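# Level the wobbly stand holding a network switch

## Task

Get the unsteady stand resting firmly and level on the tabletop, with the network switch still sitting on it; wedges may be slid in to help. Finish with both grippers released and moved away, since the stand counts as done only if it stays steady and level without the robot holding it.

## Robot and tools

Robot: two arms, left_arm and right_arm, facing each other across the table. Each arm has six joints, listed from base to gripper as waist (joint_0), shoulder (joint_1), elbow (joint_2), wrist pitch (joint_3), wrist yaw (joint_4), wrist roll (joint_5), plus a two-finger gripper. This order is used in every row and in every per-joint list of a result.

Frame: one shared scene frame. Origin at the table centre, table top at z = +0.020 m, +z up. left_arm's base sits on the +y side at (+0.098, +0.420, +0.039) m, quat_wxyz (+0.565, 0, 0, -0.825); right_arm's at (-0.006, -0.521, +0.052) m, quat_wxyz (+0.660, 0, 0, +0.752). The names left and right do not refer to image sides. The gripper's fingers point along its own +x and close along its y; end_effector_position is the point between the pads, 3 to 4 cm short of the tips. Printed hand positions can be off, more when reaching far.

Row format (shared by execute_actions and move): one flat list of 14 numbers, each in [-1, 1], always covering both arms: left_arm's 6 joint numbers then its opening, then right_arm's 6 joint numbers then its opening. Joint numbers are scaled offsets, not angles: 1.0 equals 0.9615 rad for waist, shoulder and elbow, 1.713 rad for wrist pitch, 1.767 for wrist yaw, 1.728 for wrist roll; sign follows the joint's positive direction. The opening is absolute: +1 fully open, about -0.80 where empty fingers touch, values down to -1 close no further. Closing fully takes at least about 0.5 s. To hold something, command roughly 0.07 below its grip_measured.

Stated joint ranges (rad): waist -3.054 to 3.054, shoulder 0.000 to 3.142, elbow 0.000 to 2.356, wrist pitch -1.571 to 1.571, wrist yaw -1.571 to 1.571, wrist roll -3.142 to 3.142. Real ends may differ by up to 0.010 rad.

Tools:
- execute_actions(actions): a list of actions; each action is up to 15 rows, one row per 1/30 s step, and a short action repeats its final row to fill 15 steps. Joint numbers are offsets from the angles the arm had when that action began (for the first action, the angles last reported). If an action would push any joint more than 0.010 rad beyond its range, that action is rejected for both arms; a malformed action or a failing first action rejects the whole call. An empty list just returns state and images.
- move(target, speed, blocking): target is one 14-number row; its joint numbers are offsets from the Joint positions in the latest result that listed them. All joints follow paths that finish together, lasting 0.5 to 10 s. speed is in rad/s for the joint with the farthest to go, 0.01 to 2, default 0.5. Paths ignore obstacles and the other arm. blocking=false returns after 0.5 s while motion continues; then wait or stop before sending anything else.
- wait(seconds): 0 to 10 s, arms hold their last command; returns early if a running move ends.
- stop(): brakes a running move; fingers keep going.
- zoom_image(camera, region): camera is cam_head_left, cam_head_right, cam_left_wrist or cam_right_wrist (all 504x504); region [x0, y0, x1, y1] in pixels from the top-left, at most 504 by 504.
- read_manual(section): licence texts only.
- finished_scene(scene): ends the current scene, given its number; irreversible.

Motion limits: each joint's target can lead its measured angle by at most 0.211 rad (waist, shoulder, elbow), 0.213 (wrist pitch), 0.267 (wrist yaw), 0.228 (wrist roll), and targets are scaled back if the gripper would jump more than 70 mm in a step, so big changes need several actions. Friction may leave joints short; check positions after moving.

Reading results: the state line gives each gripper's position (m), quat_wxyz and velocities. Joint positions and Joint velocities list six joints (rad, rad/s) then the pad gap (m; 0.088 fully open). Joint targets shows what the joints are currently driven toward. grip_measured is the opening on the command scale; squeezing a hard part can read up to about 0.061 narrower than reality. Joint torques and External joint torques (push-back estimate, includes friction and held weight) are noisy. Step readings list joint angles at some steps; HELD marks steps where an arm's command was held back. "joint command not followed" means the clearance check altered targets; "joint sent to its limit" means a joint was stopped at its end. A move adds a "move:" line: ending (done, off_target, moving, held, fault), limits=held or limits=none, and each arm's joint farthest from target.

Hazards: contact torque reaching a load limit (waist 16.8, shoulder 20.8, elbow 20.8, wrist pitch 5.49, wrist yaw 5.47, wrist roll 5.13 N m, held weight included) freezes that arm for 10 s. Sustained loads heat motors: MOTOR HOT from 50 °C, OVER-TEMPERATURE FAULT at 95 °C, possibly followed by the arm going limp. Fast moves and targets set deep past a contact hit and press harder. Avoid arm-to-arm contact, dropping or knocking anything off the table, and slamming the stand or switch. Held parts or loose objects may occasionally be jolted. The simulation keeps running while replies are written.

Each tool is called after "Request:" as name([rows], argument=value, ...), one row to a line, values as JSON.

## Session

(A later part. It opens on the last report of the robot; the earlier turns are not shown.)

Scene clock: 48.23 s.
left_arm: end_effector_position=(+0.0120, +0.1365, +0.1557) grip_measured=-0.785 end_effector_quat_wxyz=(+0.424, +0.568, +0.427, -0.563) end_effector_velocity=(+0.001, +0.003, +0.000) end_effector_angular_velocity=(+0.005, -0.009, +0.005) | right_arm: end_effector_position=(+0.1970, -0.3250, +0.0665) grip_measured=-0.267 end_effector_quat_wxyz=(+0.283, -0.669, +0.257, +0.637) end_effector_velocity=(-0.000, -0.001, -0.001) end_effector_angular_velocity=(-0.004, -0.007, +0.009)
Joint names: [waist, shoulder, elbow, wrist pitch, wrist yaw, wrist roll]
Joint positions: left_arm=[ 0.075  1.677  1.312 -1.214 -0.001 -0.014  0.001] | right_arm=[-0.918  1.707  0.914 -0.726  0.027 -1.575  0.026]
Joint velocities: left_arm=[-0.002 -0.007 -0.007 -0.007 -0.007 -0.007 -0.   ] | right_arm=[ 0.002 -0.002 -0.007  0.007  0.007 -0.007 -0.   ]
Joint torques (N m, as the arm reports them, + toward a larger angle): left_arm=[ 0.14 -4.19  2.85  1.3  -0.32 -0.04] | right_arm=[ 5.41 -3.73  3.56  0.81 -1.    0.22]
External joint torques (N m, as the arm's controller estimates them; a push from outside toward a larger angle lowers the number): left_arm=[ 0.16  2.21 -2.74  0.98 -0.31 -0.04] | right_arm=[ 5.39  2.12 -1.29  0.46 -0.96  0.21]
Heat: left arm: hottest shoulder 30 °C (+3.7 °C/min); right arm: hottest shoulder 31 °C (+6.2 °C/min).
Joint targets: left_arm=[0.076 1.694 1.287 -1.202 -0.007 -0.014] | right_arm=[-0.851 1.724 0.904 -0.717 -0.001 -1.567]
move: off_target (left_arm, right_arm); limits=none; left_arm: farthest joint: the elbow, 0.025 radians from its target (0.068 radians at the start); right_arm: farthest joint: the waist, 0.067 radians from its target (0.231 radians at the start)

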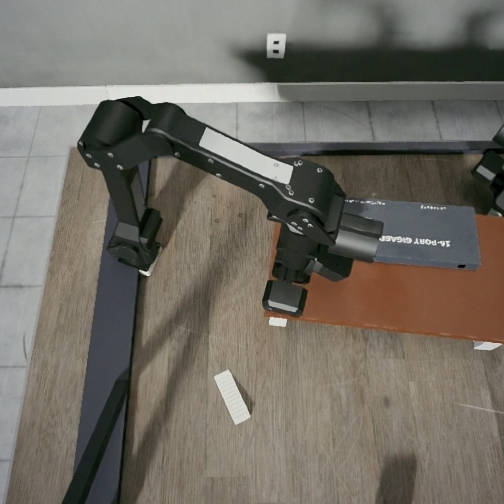

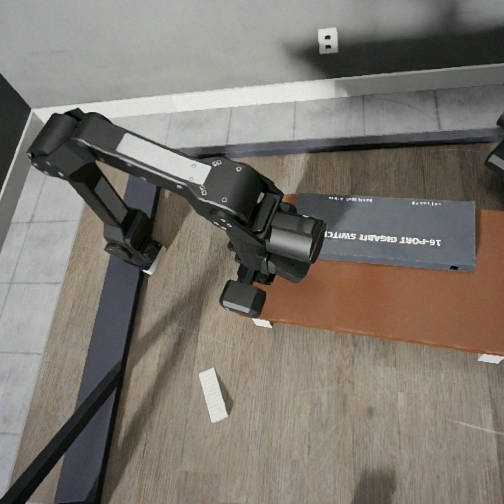

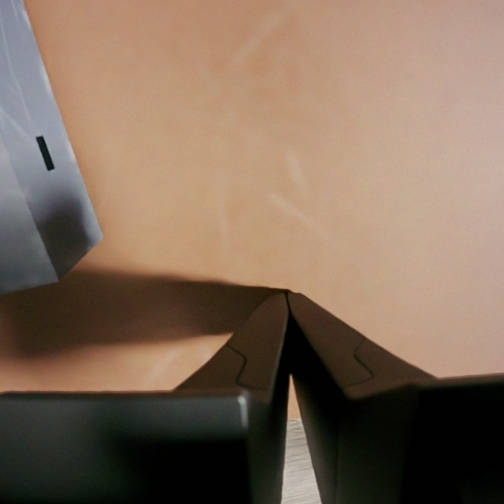

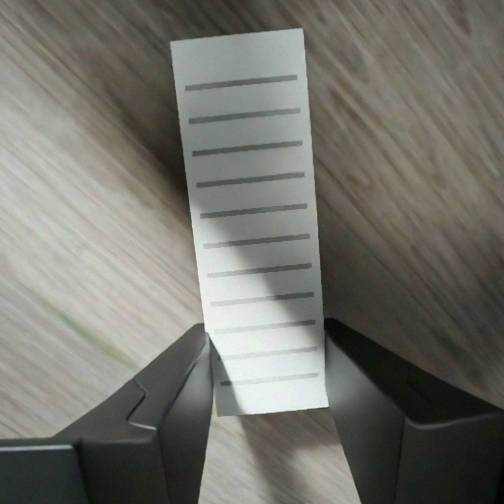

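Request:
move(target=[0,0.018,-0.026,0,0,0,-1,-0.01,0,0,0,-0.015,0,0.7])

Request:
move(target=[0,0.018,-0.026,0,0,0,-1,0,-0.15,0.12,-0.15,0,0,0.7])

Request:
move(target=[0,0.018,-0.026,0,0,0,-1,0,0,0,0,0,1,0.7], speed=2)

Request:
move(target=[0,0.018,-0.026,0,0,0,-1,0,0,0,0,0,0.82,0.7], speed=2)

Request:
move(target=[0,0.018,-0.026,0,0,0,-1,0,0.165,-0.13,0.15,0,0,0.7], speed=0.4)

Request:
move(target=[0,0.018,-0.026,0,0,0,-1,0,0,0,0,0,0,-0.5])

Scene clock: 53.77 s.
left_arm: end_effector_position=(+0.0120, +0.1367, +0.1564) grip_measured=-0.785 end_effector_quat_wxyz=(+0.424, +0.567, +0.426, -0.564) end_effector_velocity=(+0.001, +0.003, -0.002) end_effector_angular_velocity=(+0.014, -0.012, +0.005) | right_arm: end_effector_position=(+0.1975, -0.3246, +0.0672) grip_measured=+0.697 end_effector_quat_wxyz=(+0.291, -0.662, +0.256, +0.642) end_effector_velocity=(-0.004, +0.000, -0.001) end_effector_angular_velocity=(+0.007, +0.024, +0.006)
Joint names: [waist, shoulder, elbow, wrist pitch, wrist yaw, wrist roll]
Joint positions: left_arm=[ 0.075  1.673  1.311 -1.214 -0.    -0.014  0.001] | right_arm=[-0.929  1.706  0.915 -0.725  0.007 -1.576  0.073]
Joint velocities: left_arm=[-0.002  0.002 -0.007 -0.007 -0.007 -0.007 -0.   ] | right_arm=[-0.002  0.002 -0.002 -0.007 -0.022 -0.007  0.   ]
Joint torques (N m, as the arm reports them, + toward a larger angle): left_arm=[-0.07 -3.85  2.92  0.42 -0.08 -0.03] | right_arm=[ 0.1  -5.31  4.7   0.08 -0.26  0.  ]
External joint torques (N m, as the arm's controller estimates them; a push from outside toward a larger angle lowers the number): left_arm=[-0.07  2.46 -2.66  0.1  -0.07 -0.03] | right_arm=[ 0.09  0.5  -0.09 -0.26 -0.2  -0.01]
Heat: left arm: hottest shoulder 30 °C (+3.3 °C/min); right arm: hottest shoulder 30 °C (+4.5 °C/min).
Joint targets: left_arm=[0.075 1.694 1.287 -1.214 -0.001 -0.014] | right_arm=[-0.928 1.708 0.915 -0.726 0.001 -1.575]
move: off_target (left_arm); limits=none; left_arm: farthest joint: the elbow, 0.024 radians from its target (0.024 radians at the start); right_arm: farthest joint: the wrist yaw, 0.006 radians from its target (0.027 radians at the start)

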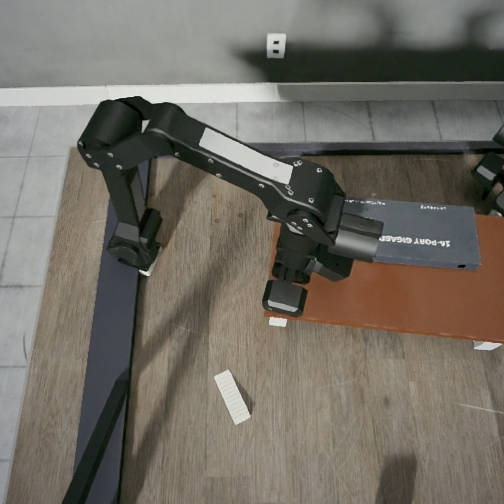

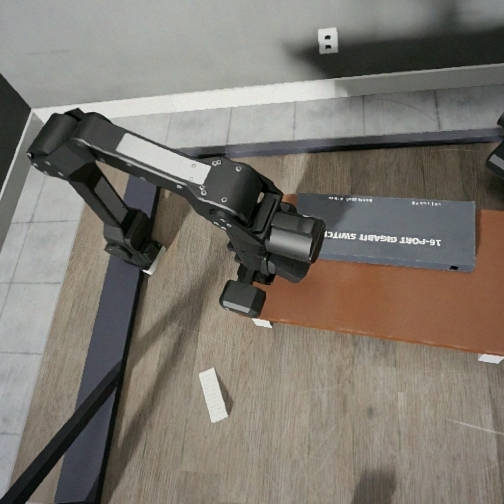

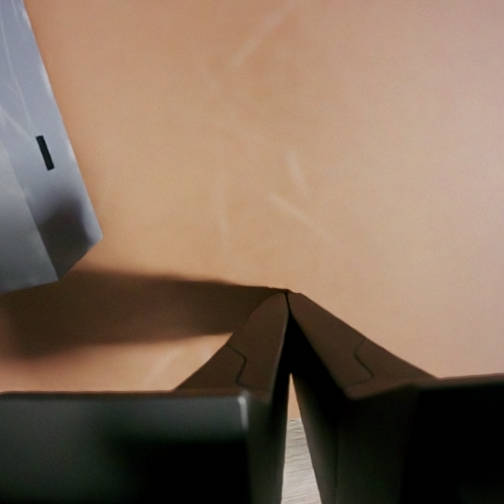

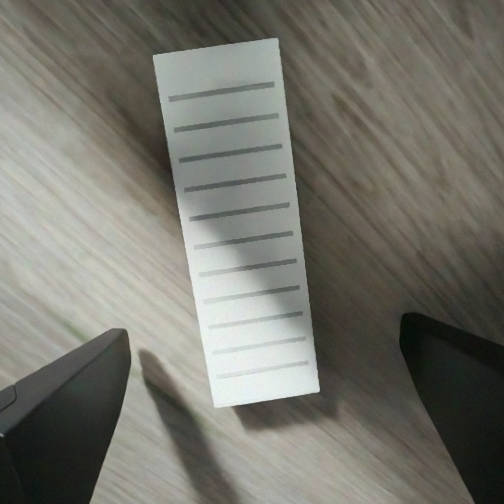

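Scene clock: 54.83 s.
left_arm: end_effector_position=(+0.0121, +0.1368, +0.1563) grip_measured=-0.785 end_effector_quat_wxyz=(+0.424, +0.567, +0.426, -0.564) end_effector_velocity=(+0.002, -0.000, -0.001) end_effector_angular_velocity=(-0.004, -0.006, -0.005) | right_arm: end_effector_position=(+0.1882, -0.3337, +0.1246) grip_measured=+0.697 end_effector_quat_wxyz=(+0.286, -0.660, +0.261, +0.644) end_effector_velocity=(-0.003, +0.000, -0.000) end_effector_angular_velocity=(+0.010, +0.020, +0.006)
Joint names: [waist, shoulder, elbow, wrist pitch, wrist yaw, wrist roll]
Joint positions: left_arm=[ 0.075  1.673  1.31  -1.213 -0.    -0.014  0.001] | right_arm=[-0.929  1.572  1.022 -0.979  0.007 -1.576  0.073]
Joint velocities: left_arm=[ 0.002 -0.002 -0.007  0.007 -0.007  0.007 -0.   ] | right_arm=[-0.002 -0.002 -0.002 -0.007 -0.022 -0.007 -0.   ]
Joint torques (N m, as the arm reports them, + toward a larger angle): left_arm=[ 0.01 -3.94  2.82  0.4  -0.05 -0.02] | right_arm=[ 0.01 -6.27  6.36  0.   -0.05 -0.02]
External joint torques (N m, as the arm's controller estimates them; a push from outside toward a larger angle lowers the number): left_arm=[-0.06  2.34 -2.74  0.07 -0.03 -0.02] | right_arm=[ 0.01 -0.91  0.98 -0.35  0.   -0.02]
Heat: left arm: hottest shoulder 30 °C (+3.3 °C/min); right arm: hottest shoulder 30 °C (+4.4 °C/min).
Joint targets: left_arm=[0.075 1.691 1.286 -1.214 -0.000 -0.014] | right_arm=[-0.929 1.561 1.031 -0.982 0.007 -1.576]
move: off_target (left_arm); limits=none; left_arm: farthest joint: the elbow, 0.024 radians from its target (0.025 radians at the start); right_arm: farthest joint: the shoulder, 0.010 radians from its target (0.144 radians at the start)

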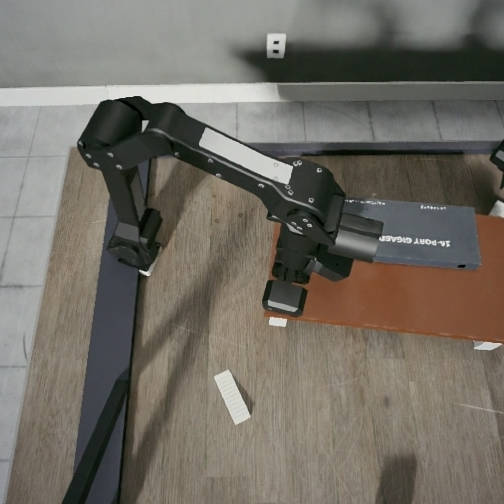

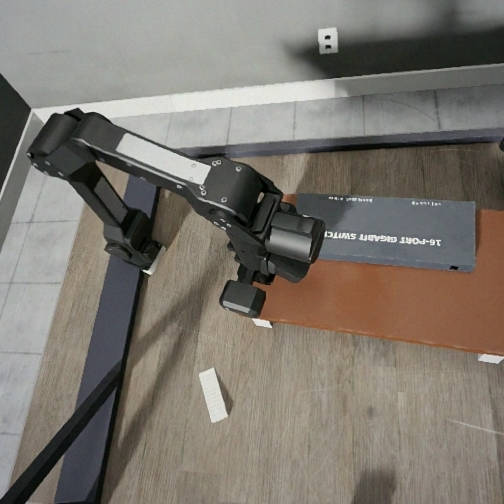

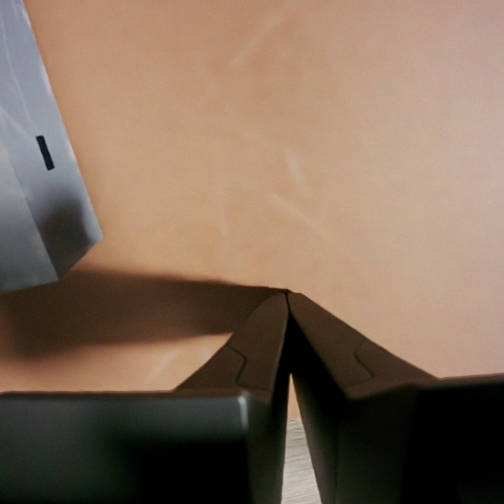

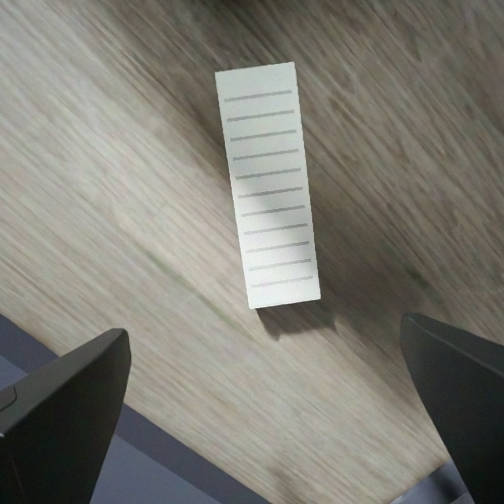

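Scene clock: 56.60 s.
left_arm: end_effector_position=(+0.0120, +0.1368, +0.1564) grip_measured=-0.785 end_effector_quat_wxyz=(+0.424, +0.566, +0.426, -0.564) end_effector_velocity=(+0.000, +0.002, +0.000) end_effector_angular_velocity=(+0.009, +0.005, +0.024) | right_arm: end_effector_position=(+0.1882, -0.3337, +0.1246) grip_measured=+0.697 end_effector_quat_wxyz=(+0.687, -0.213, +0.658, +0.222) end_effector_velocity=(+0.000, +0.001, +0.000) end_effector_angular_velocity=(+0.010, -0.000, +0.005)
Joint names: [waist, shoulder, elbow, wrist pitch, wrist yaw, wrist roll]
Joint positions: left_arm=[ 0.075  1.672  1.31  -1.212 -0.    -0.014  0.001] | right_arm=[-0.929  1.572  1.022 -0.979  0.007  0.147  0.073]
Joint velocities: left_arm=[ 0.002 -0.002 -0.002 -0.007  0.007 -0.022 -0.   ] | right_arm=[-0.002 -0.002 -0.002  0.007 -0.007 -0.007  0.   ]
Joint torques (N m, as the arm reports them, + toward a larger angle): left_arm=[-0.04 -4.11  3.    0.39 -0.06 -0.01] | right_arm=[-0.01 -5.17  5.4   0.21  0.01  0.13]
External joint torques (N m, as the arm's controller estimates them; a push from outside toward a larger angle lowers the number): left_arm=[-0.07  2.18 -2.56  0.07 -0.05 -0.01] | right_arm=[ 0.03  0.24 -0.02 -0.2   0.    0.13]
Heat: left arm: hottest shoulder 29 °C (+2.1 °C/min); right arm: hottest shoulder 30 °C (+4.2 °C/min).
Joint targets: left_arm=[0.075 1.690 1.285 -1.213 -0.000 -0.014] | right_arm=[-0.929 1.572 1.022 -0.979 0.007 0.152]
move: off_target (left_arm); limits=none; left_arm: farthest joint: the elbow, 0.025 radians from its target (0.025 radians at the start); right_arm: farthest joint: the wrist roll, 0.005 radians from its target (1.728 radians at the start)

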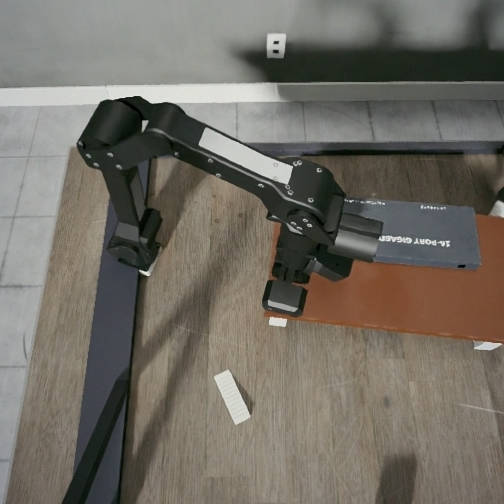

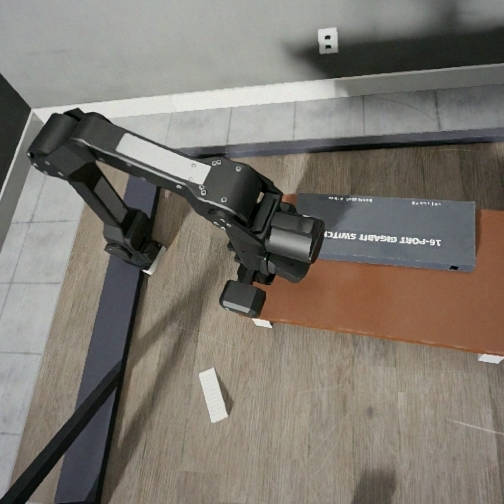

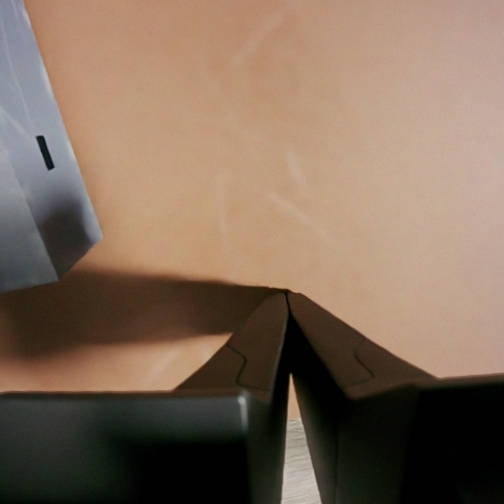

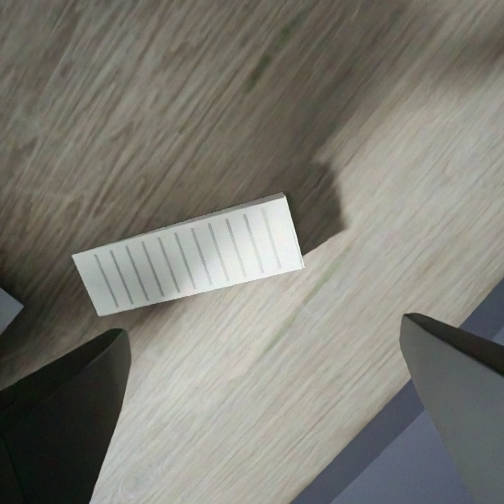

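Scene clock: 58.23 s.
left_arm: end_effector_position=(+0.0121, +0.1368, +0.1565) grip_measured=-0.785 end_effector_quat_wxyz=(+0.425, +0.566, +0.426, -0.564) end_effector_velocity=(+0.001, +0.002, +0.001) end_effector_angular_velocity=(+0.000, -0.008, -0.010) | right_arm: end_effector_position=(+0.1882, -0.3337, +0.1246) grip_measured=+0.698 end_effector_quat_wxyz=(+0.661, +0.284, +0.645, -0.258) end_effector_velocity=(-0.001, +0.002, +0.000) end_effector_angular_velocity=(+0.011, +0.000, -0.005)
Joint names: [waist, shoulder, elbow, wrist pitch, wrist yaw, wrist roll]
Joint positions: left_arm=[ 0.075  1.671  1.309 -1.211 -0.    -0.014  0.001] | right_arm=[-0.929  1.572  1.022 -0.979  0.007  1.56   0.073]
Joint velocities: left_arm=[-0.002 -0.007 -0.002 -0.007 -0.007  0.007 -0.   ] | right_arm=[ 0.002 -0.002 -0.002  0.007 -0.007  0.007 -0.   ]
Joint torques (N m, as the arm reports them, + toward a larger angle): left_arm=[-0.02 -4.    2.93  0.38 -0.05 -0.06] | right_arm=[ 0.01 -5.13  5.33  0.16  0.06  0.13]
External joint torques (N m, as the arm's controller estimates them; a push from outside toward a larger angle lowers the number): left_arm=[-0.01  2.41 -2.71  0.05 -0.04 -0.06] | right_arm=[-0.03  0.2  -0.02 -0.2   0.    0.13]
Heat: left arm: hottest shoulder 29 °C (+2.1 °C/min); right arm: hottest shoulder 30 °C (+4.1 °C/min).
Joint targets: left_arm=[0.075 1.689 1.285 -1.212 -0.000 -0.014] | right_arm=[-0.929 1.572 1.022 -0.979 0.007 1.564]
move: off_target (left_arm); limits=none; left_arm: farthest joint: the elbow, 0.024 radians from its target (0.025 radians at the start); right_arm: farthest joint: the wrist roll, 0.004 radians from its target (1.417 radians at the start)

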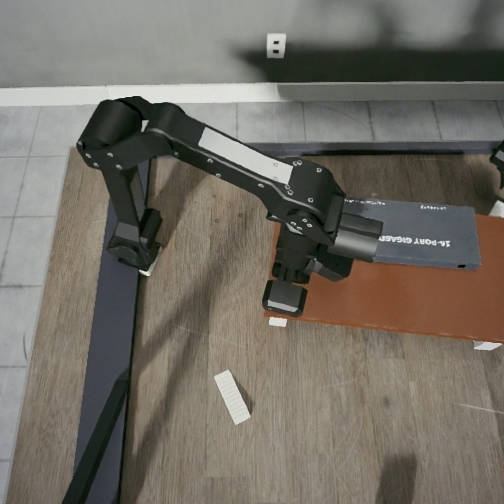

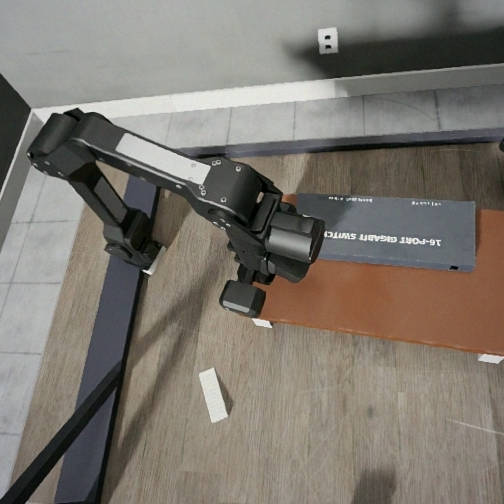

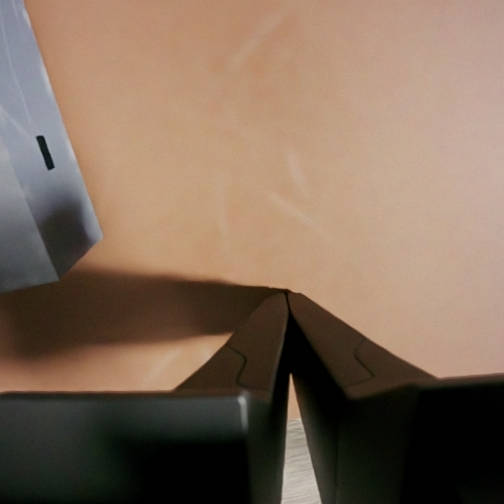

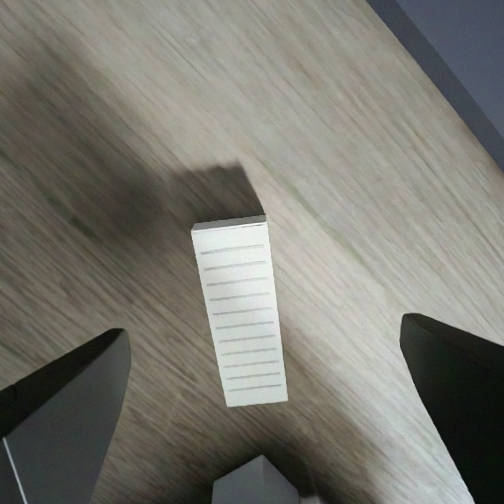

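Scene clock: 59.37 s.
left_arm: end_effector_position=(+0.0121, +0.1369, +0.1564) grip_measured=-0.785 end_effector_quat_wxyz=(+0.425, +0.566, +0.426, -0.564) end_effector_velocity=(+0.000, -0.001, +0.000) end_effector_angular_velocity=(-0.009, -0.005, +0.005) | right_arm: end_effector_position=(+0.1931, -0.3289, +0.0606) grip_measured=+0.698 end_effector_quat_wxyz=(+0.659, +0.279, +0.647, -0.264) end_effector_velocity=(-0.003, +0.000, +0.001) end_effector_angular_velocity=(+0.003, +0.007, +0.010)
Joint names: [waist, shoulder, elbow, wrist pitch, wrist yaw, wrist roll]
Joint positions: left_arm=[ 0.075  1.671  1.308 -1.211 -0.    -0.014  0.001] | right_arm=[-0.929  1.72   0.903 -0.727  0.007  1.56   0.073]
Joint velocities: left_arm=[-0.002 -0.002 -0.002  0.007 -0.007 -0.007 -0.   ] | right_arm=[ 0.002 -0.007 -0.002 -0.007 -0.007 -0.007 -0.   ]
Joint torques (N m, as the arm reports them, + toward a larger angle): left_arm=[ 0.06 -4.12  2.95  0.41 -0.07 -0.04] | right_arm=[-0.01 -4.47  3.94  0.48  0.07 -0.02]
External joint torques (N m, as the arm's controller estimates them; a push from outside toward a larger angle lowers the number): left_arm=[ 0.03  2.16 -2.63  0.08 -0.06 -0.04] | right_arm=[-0.03  1.4  -0.82  0.15  0.01 -0.02]
Heat: left arm: hottest shoulder 29 °C (+2.0 °C/min); right arm: hottest shoulder 30 °C (+4.0 °C/min).
Joint targets: left_arm=[0.075 1.688 1.284 -1.211 -0.000 -0.014] | right_arm=[-0.929 1.730 0.898 -0.722 0.007 1.560]
move: off_target (left_arm); limits=none; left_arm: farthest joint: the elbow, 0.024 radians from its target (0.025 radians at the start); right_arm: farthest joint: the shoulder, 0.010 radians from its target (0.159 radians at the start)

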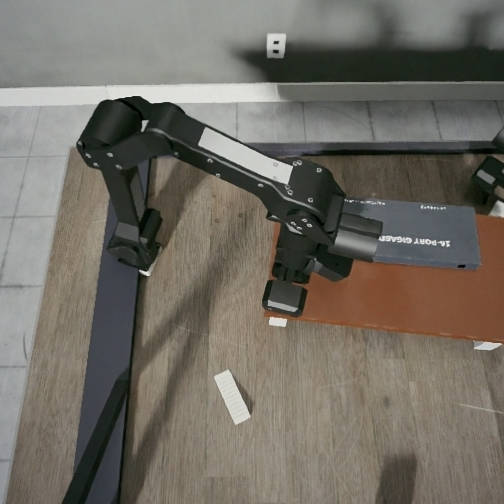

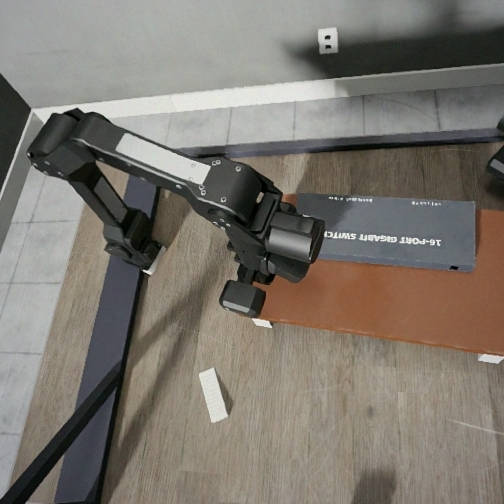

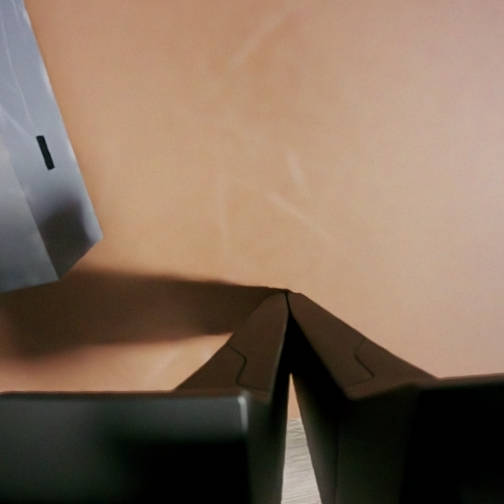

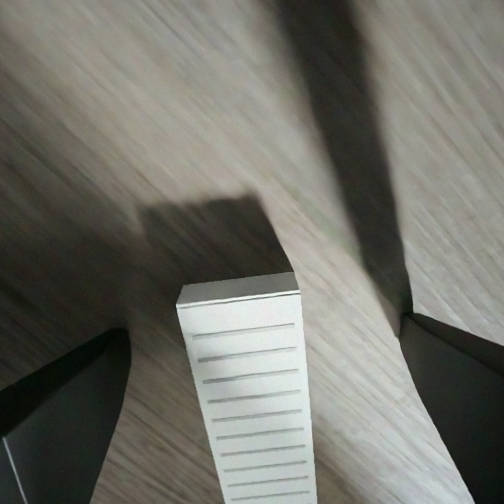

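Scene clock: 60.07 s.
left_arm: end_effector_position=(+0.0121, +0.1369, +0.1564) grip_measured=-0.785 end_effector_quat_wxyz=(+0.425, +0.566, +0.425, -0.564) end_effector_velocity=(+0.001, +0.002, +0.000) end_effector_angular_velocity=(+0.005, -0.009, +0.005) | right_arm: end_effector_position=(+0.1931, -0.3289, +0.0606) grip_measured=-0.270 end_effector_quat_wxyz=(+0.659, +0.279, +0.647, -0.264) end_effector_velocity=(-0.002, +0.004, +0.000) end_effector_angular_velocity=(+0.021, +0.010, +0.010)
Joint names: [waist, shoulder, elbow, wrist pitch, wrist yaw, wrist roll]
Joint positions: left_arm=[ 0.075  1.67   1.308 -1.21  -0.    -0.014  0.001] | right_arm=[-0.929  1.72   0.903 -0.728  0.007  1.56   0.026]
Joint velocities: left_arm=[-0.002 -0.002 -0.002 -0.007 -0.007 -0.007 -0.   ] | right_arm=[ 0.002 -0.002 -0.002  0.007 -0.022 -0.007 -0.   ]
Joint torques (N m, as the arm reports them, + toward a larger angle): left_arm=[ 0.05 -4.12  2.92  0.4  -0.06 -0.03] | right_arm=[-0.01 -5.55  4.7   0.17  0.06 -0.02]
External joint torques (N m, as the arm's controller estimates them; a push from outside toward a larger angle lowers the number): left_arm=[ 0.05  2.22 -2.69  0.07 -0.05 -0.03] | right_arm=[-0.04  0.28 -0.04 -0.15  0.01 -0.02]
Heat: left arm: hottest shoulder 29 °C (+2.0 °C/min); right arm: hottest shoulder 30 °C (+4.1 °C/min).
Joint targets: left_arm=[0.075 1.688 1.283 -1.211 -0.000 -0.014] | right_arm=[-0.929 1.720 0.903 -0.727 0.007 1.560]
move: off_target (left_arm); limits=none; left_arm: farthest joint: the elbow, 0.025 radians from its target (0.025 radians at the start); right_arm: farthest joint: the wrist pitch, 0.001 radians from its target (0.000 radians at the start)

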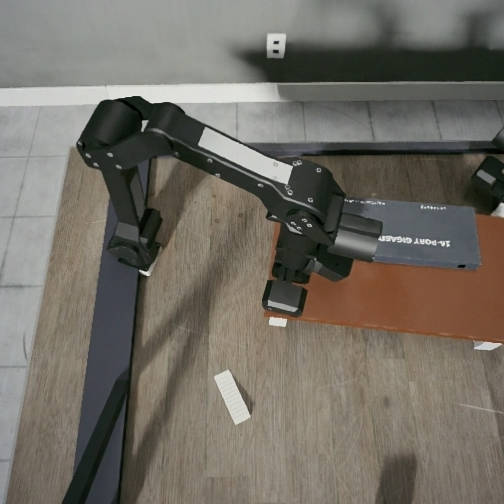

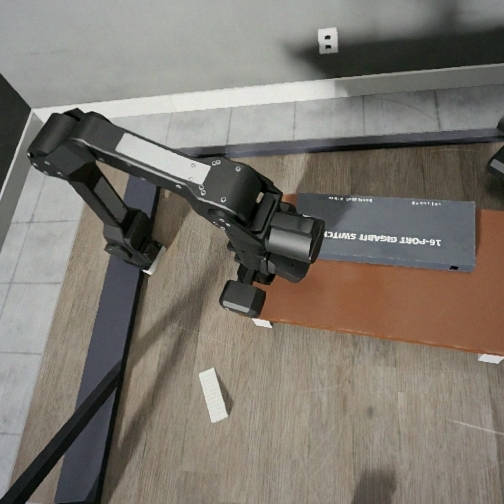

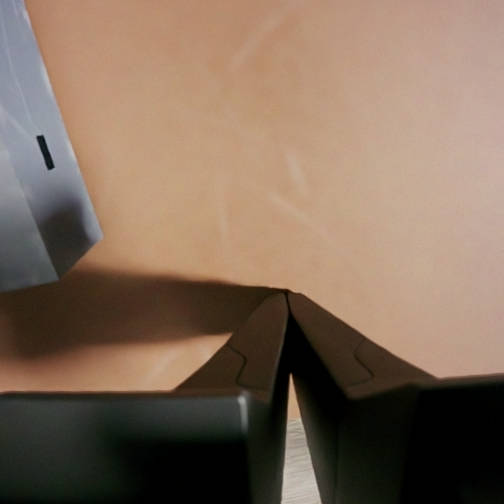

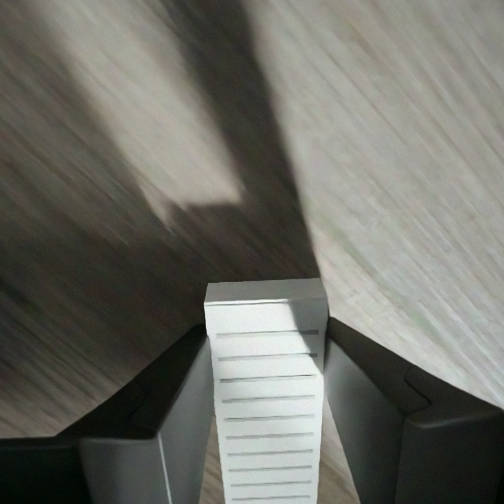

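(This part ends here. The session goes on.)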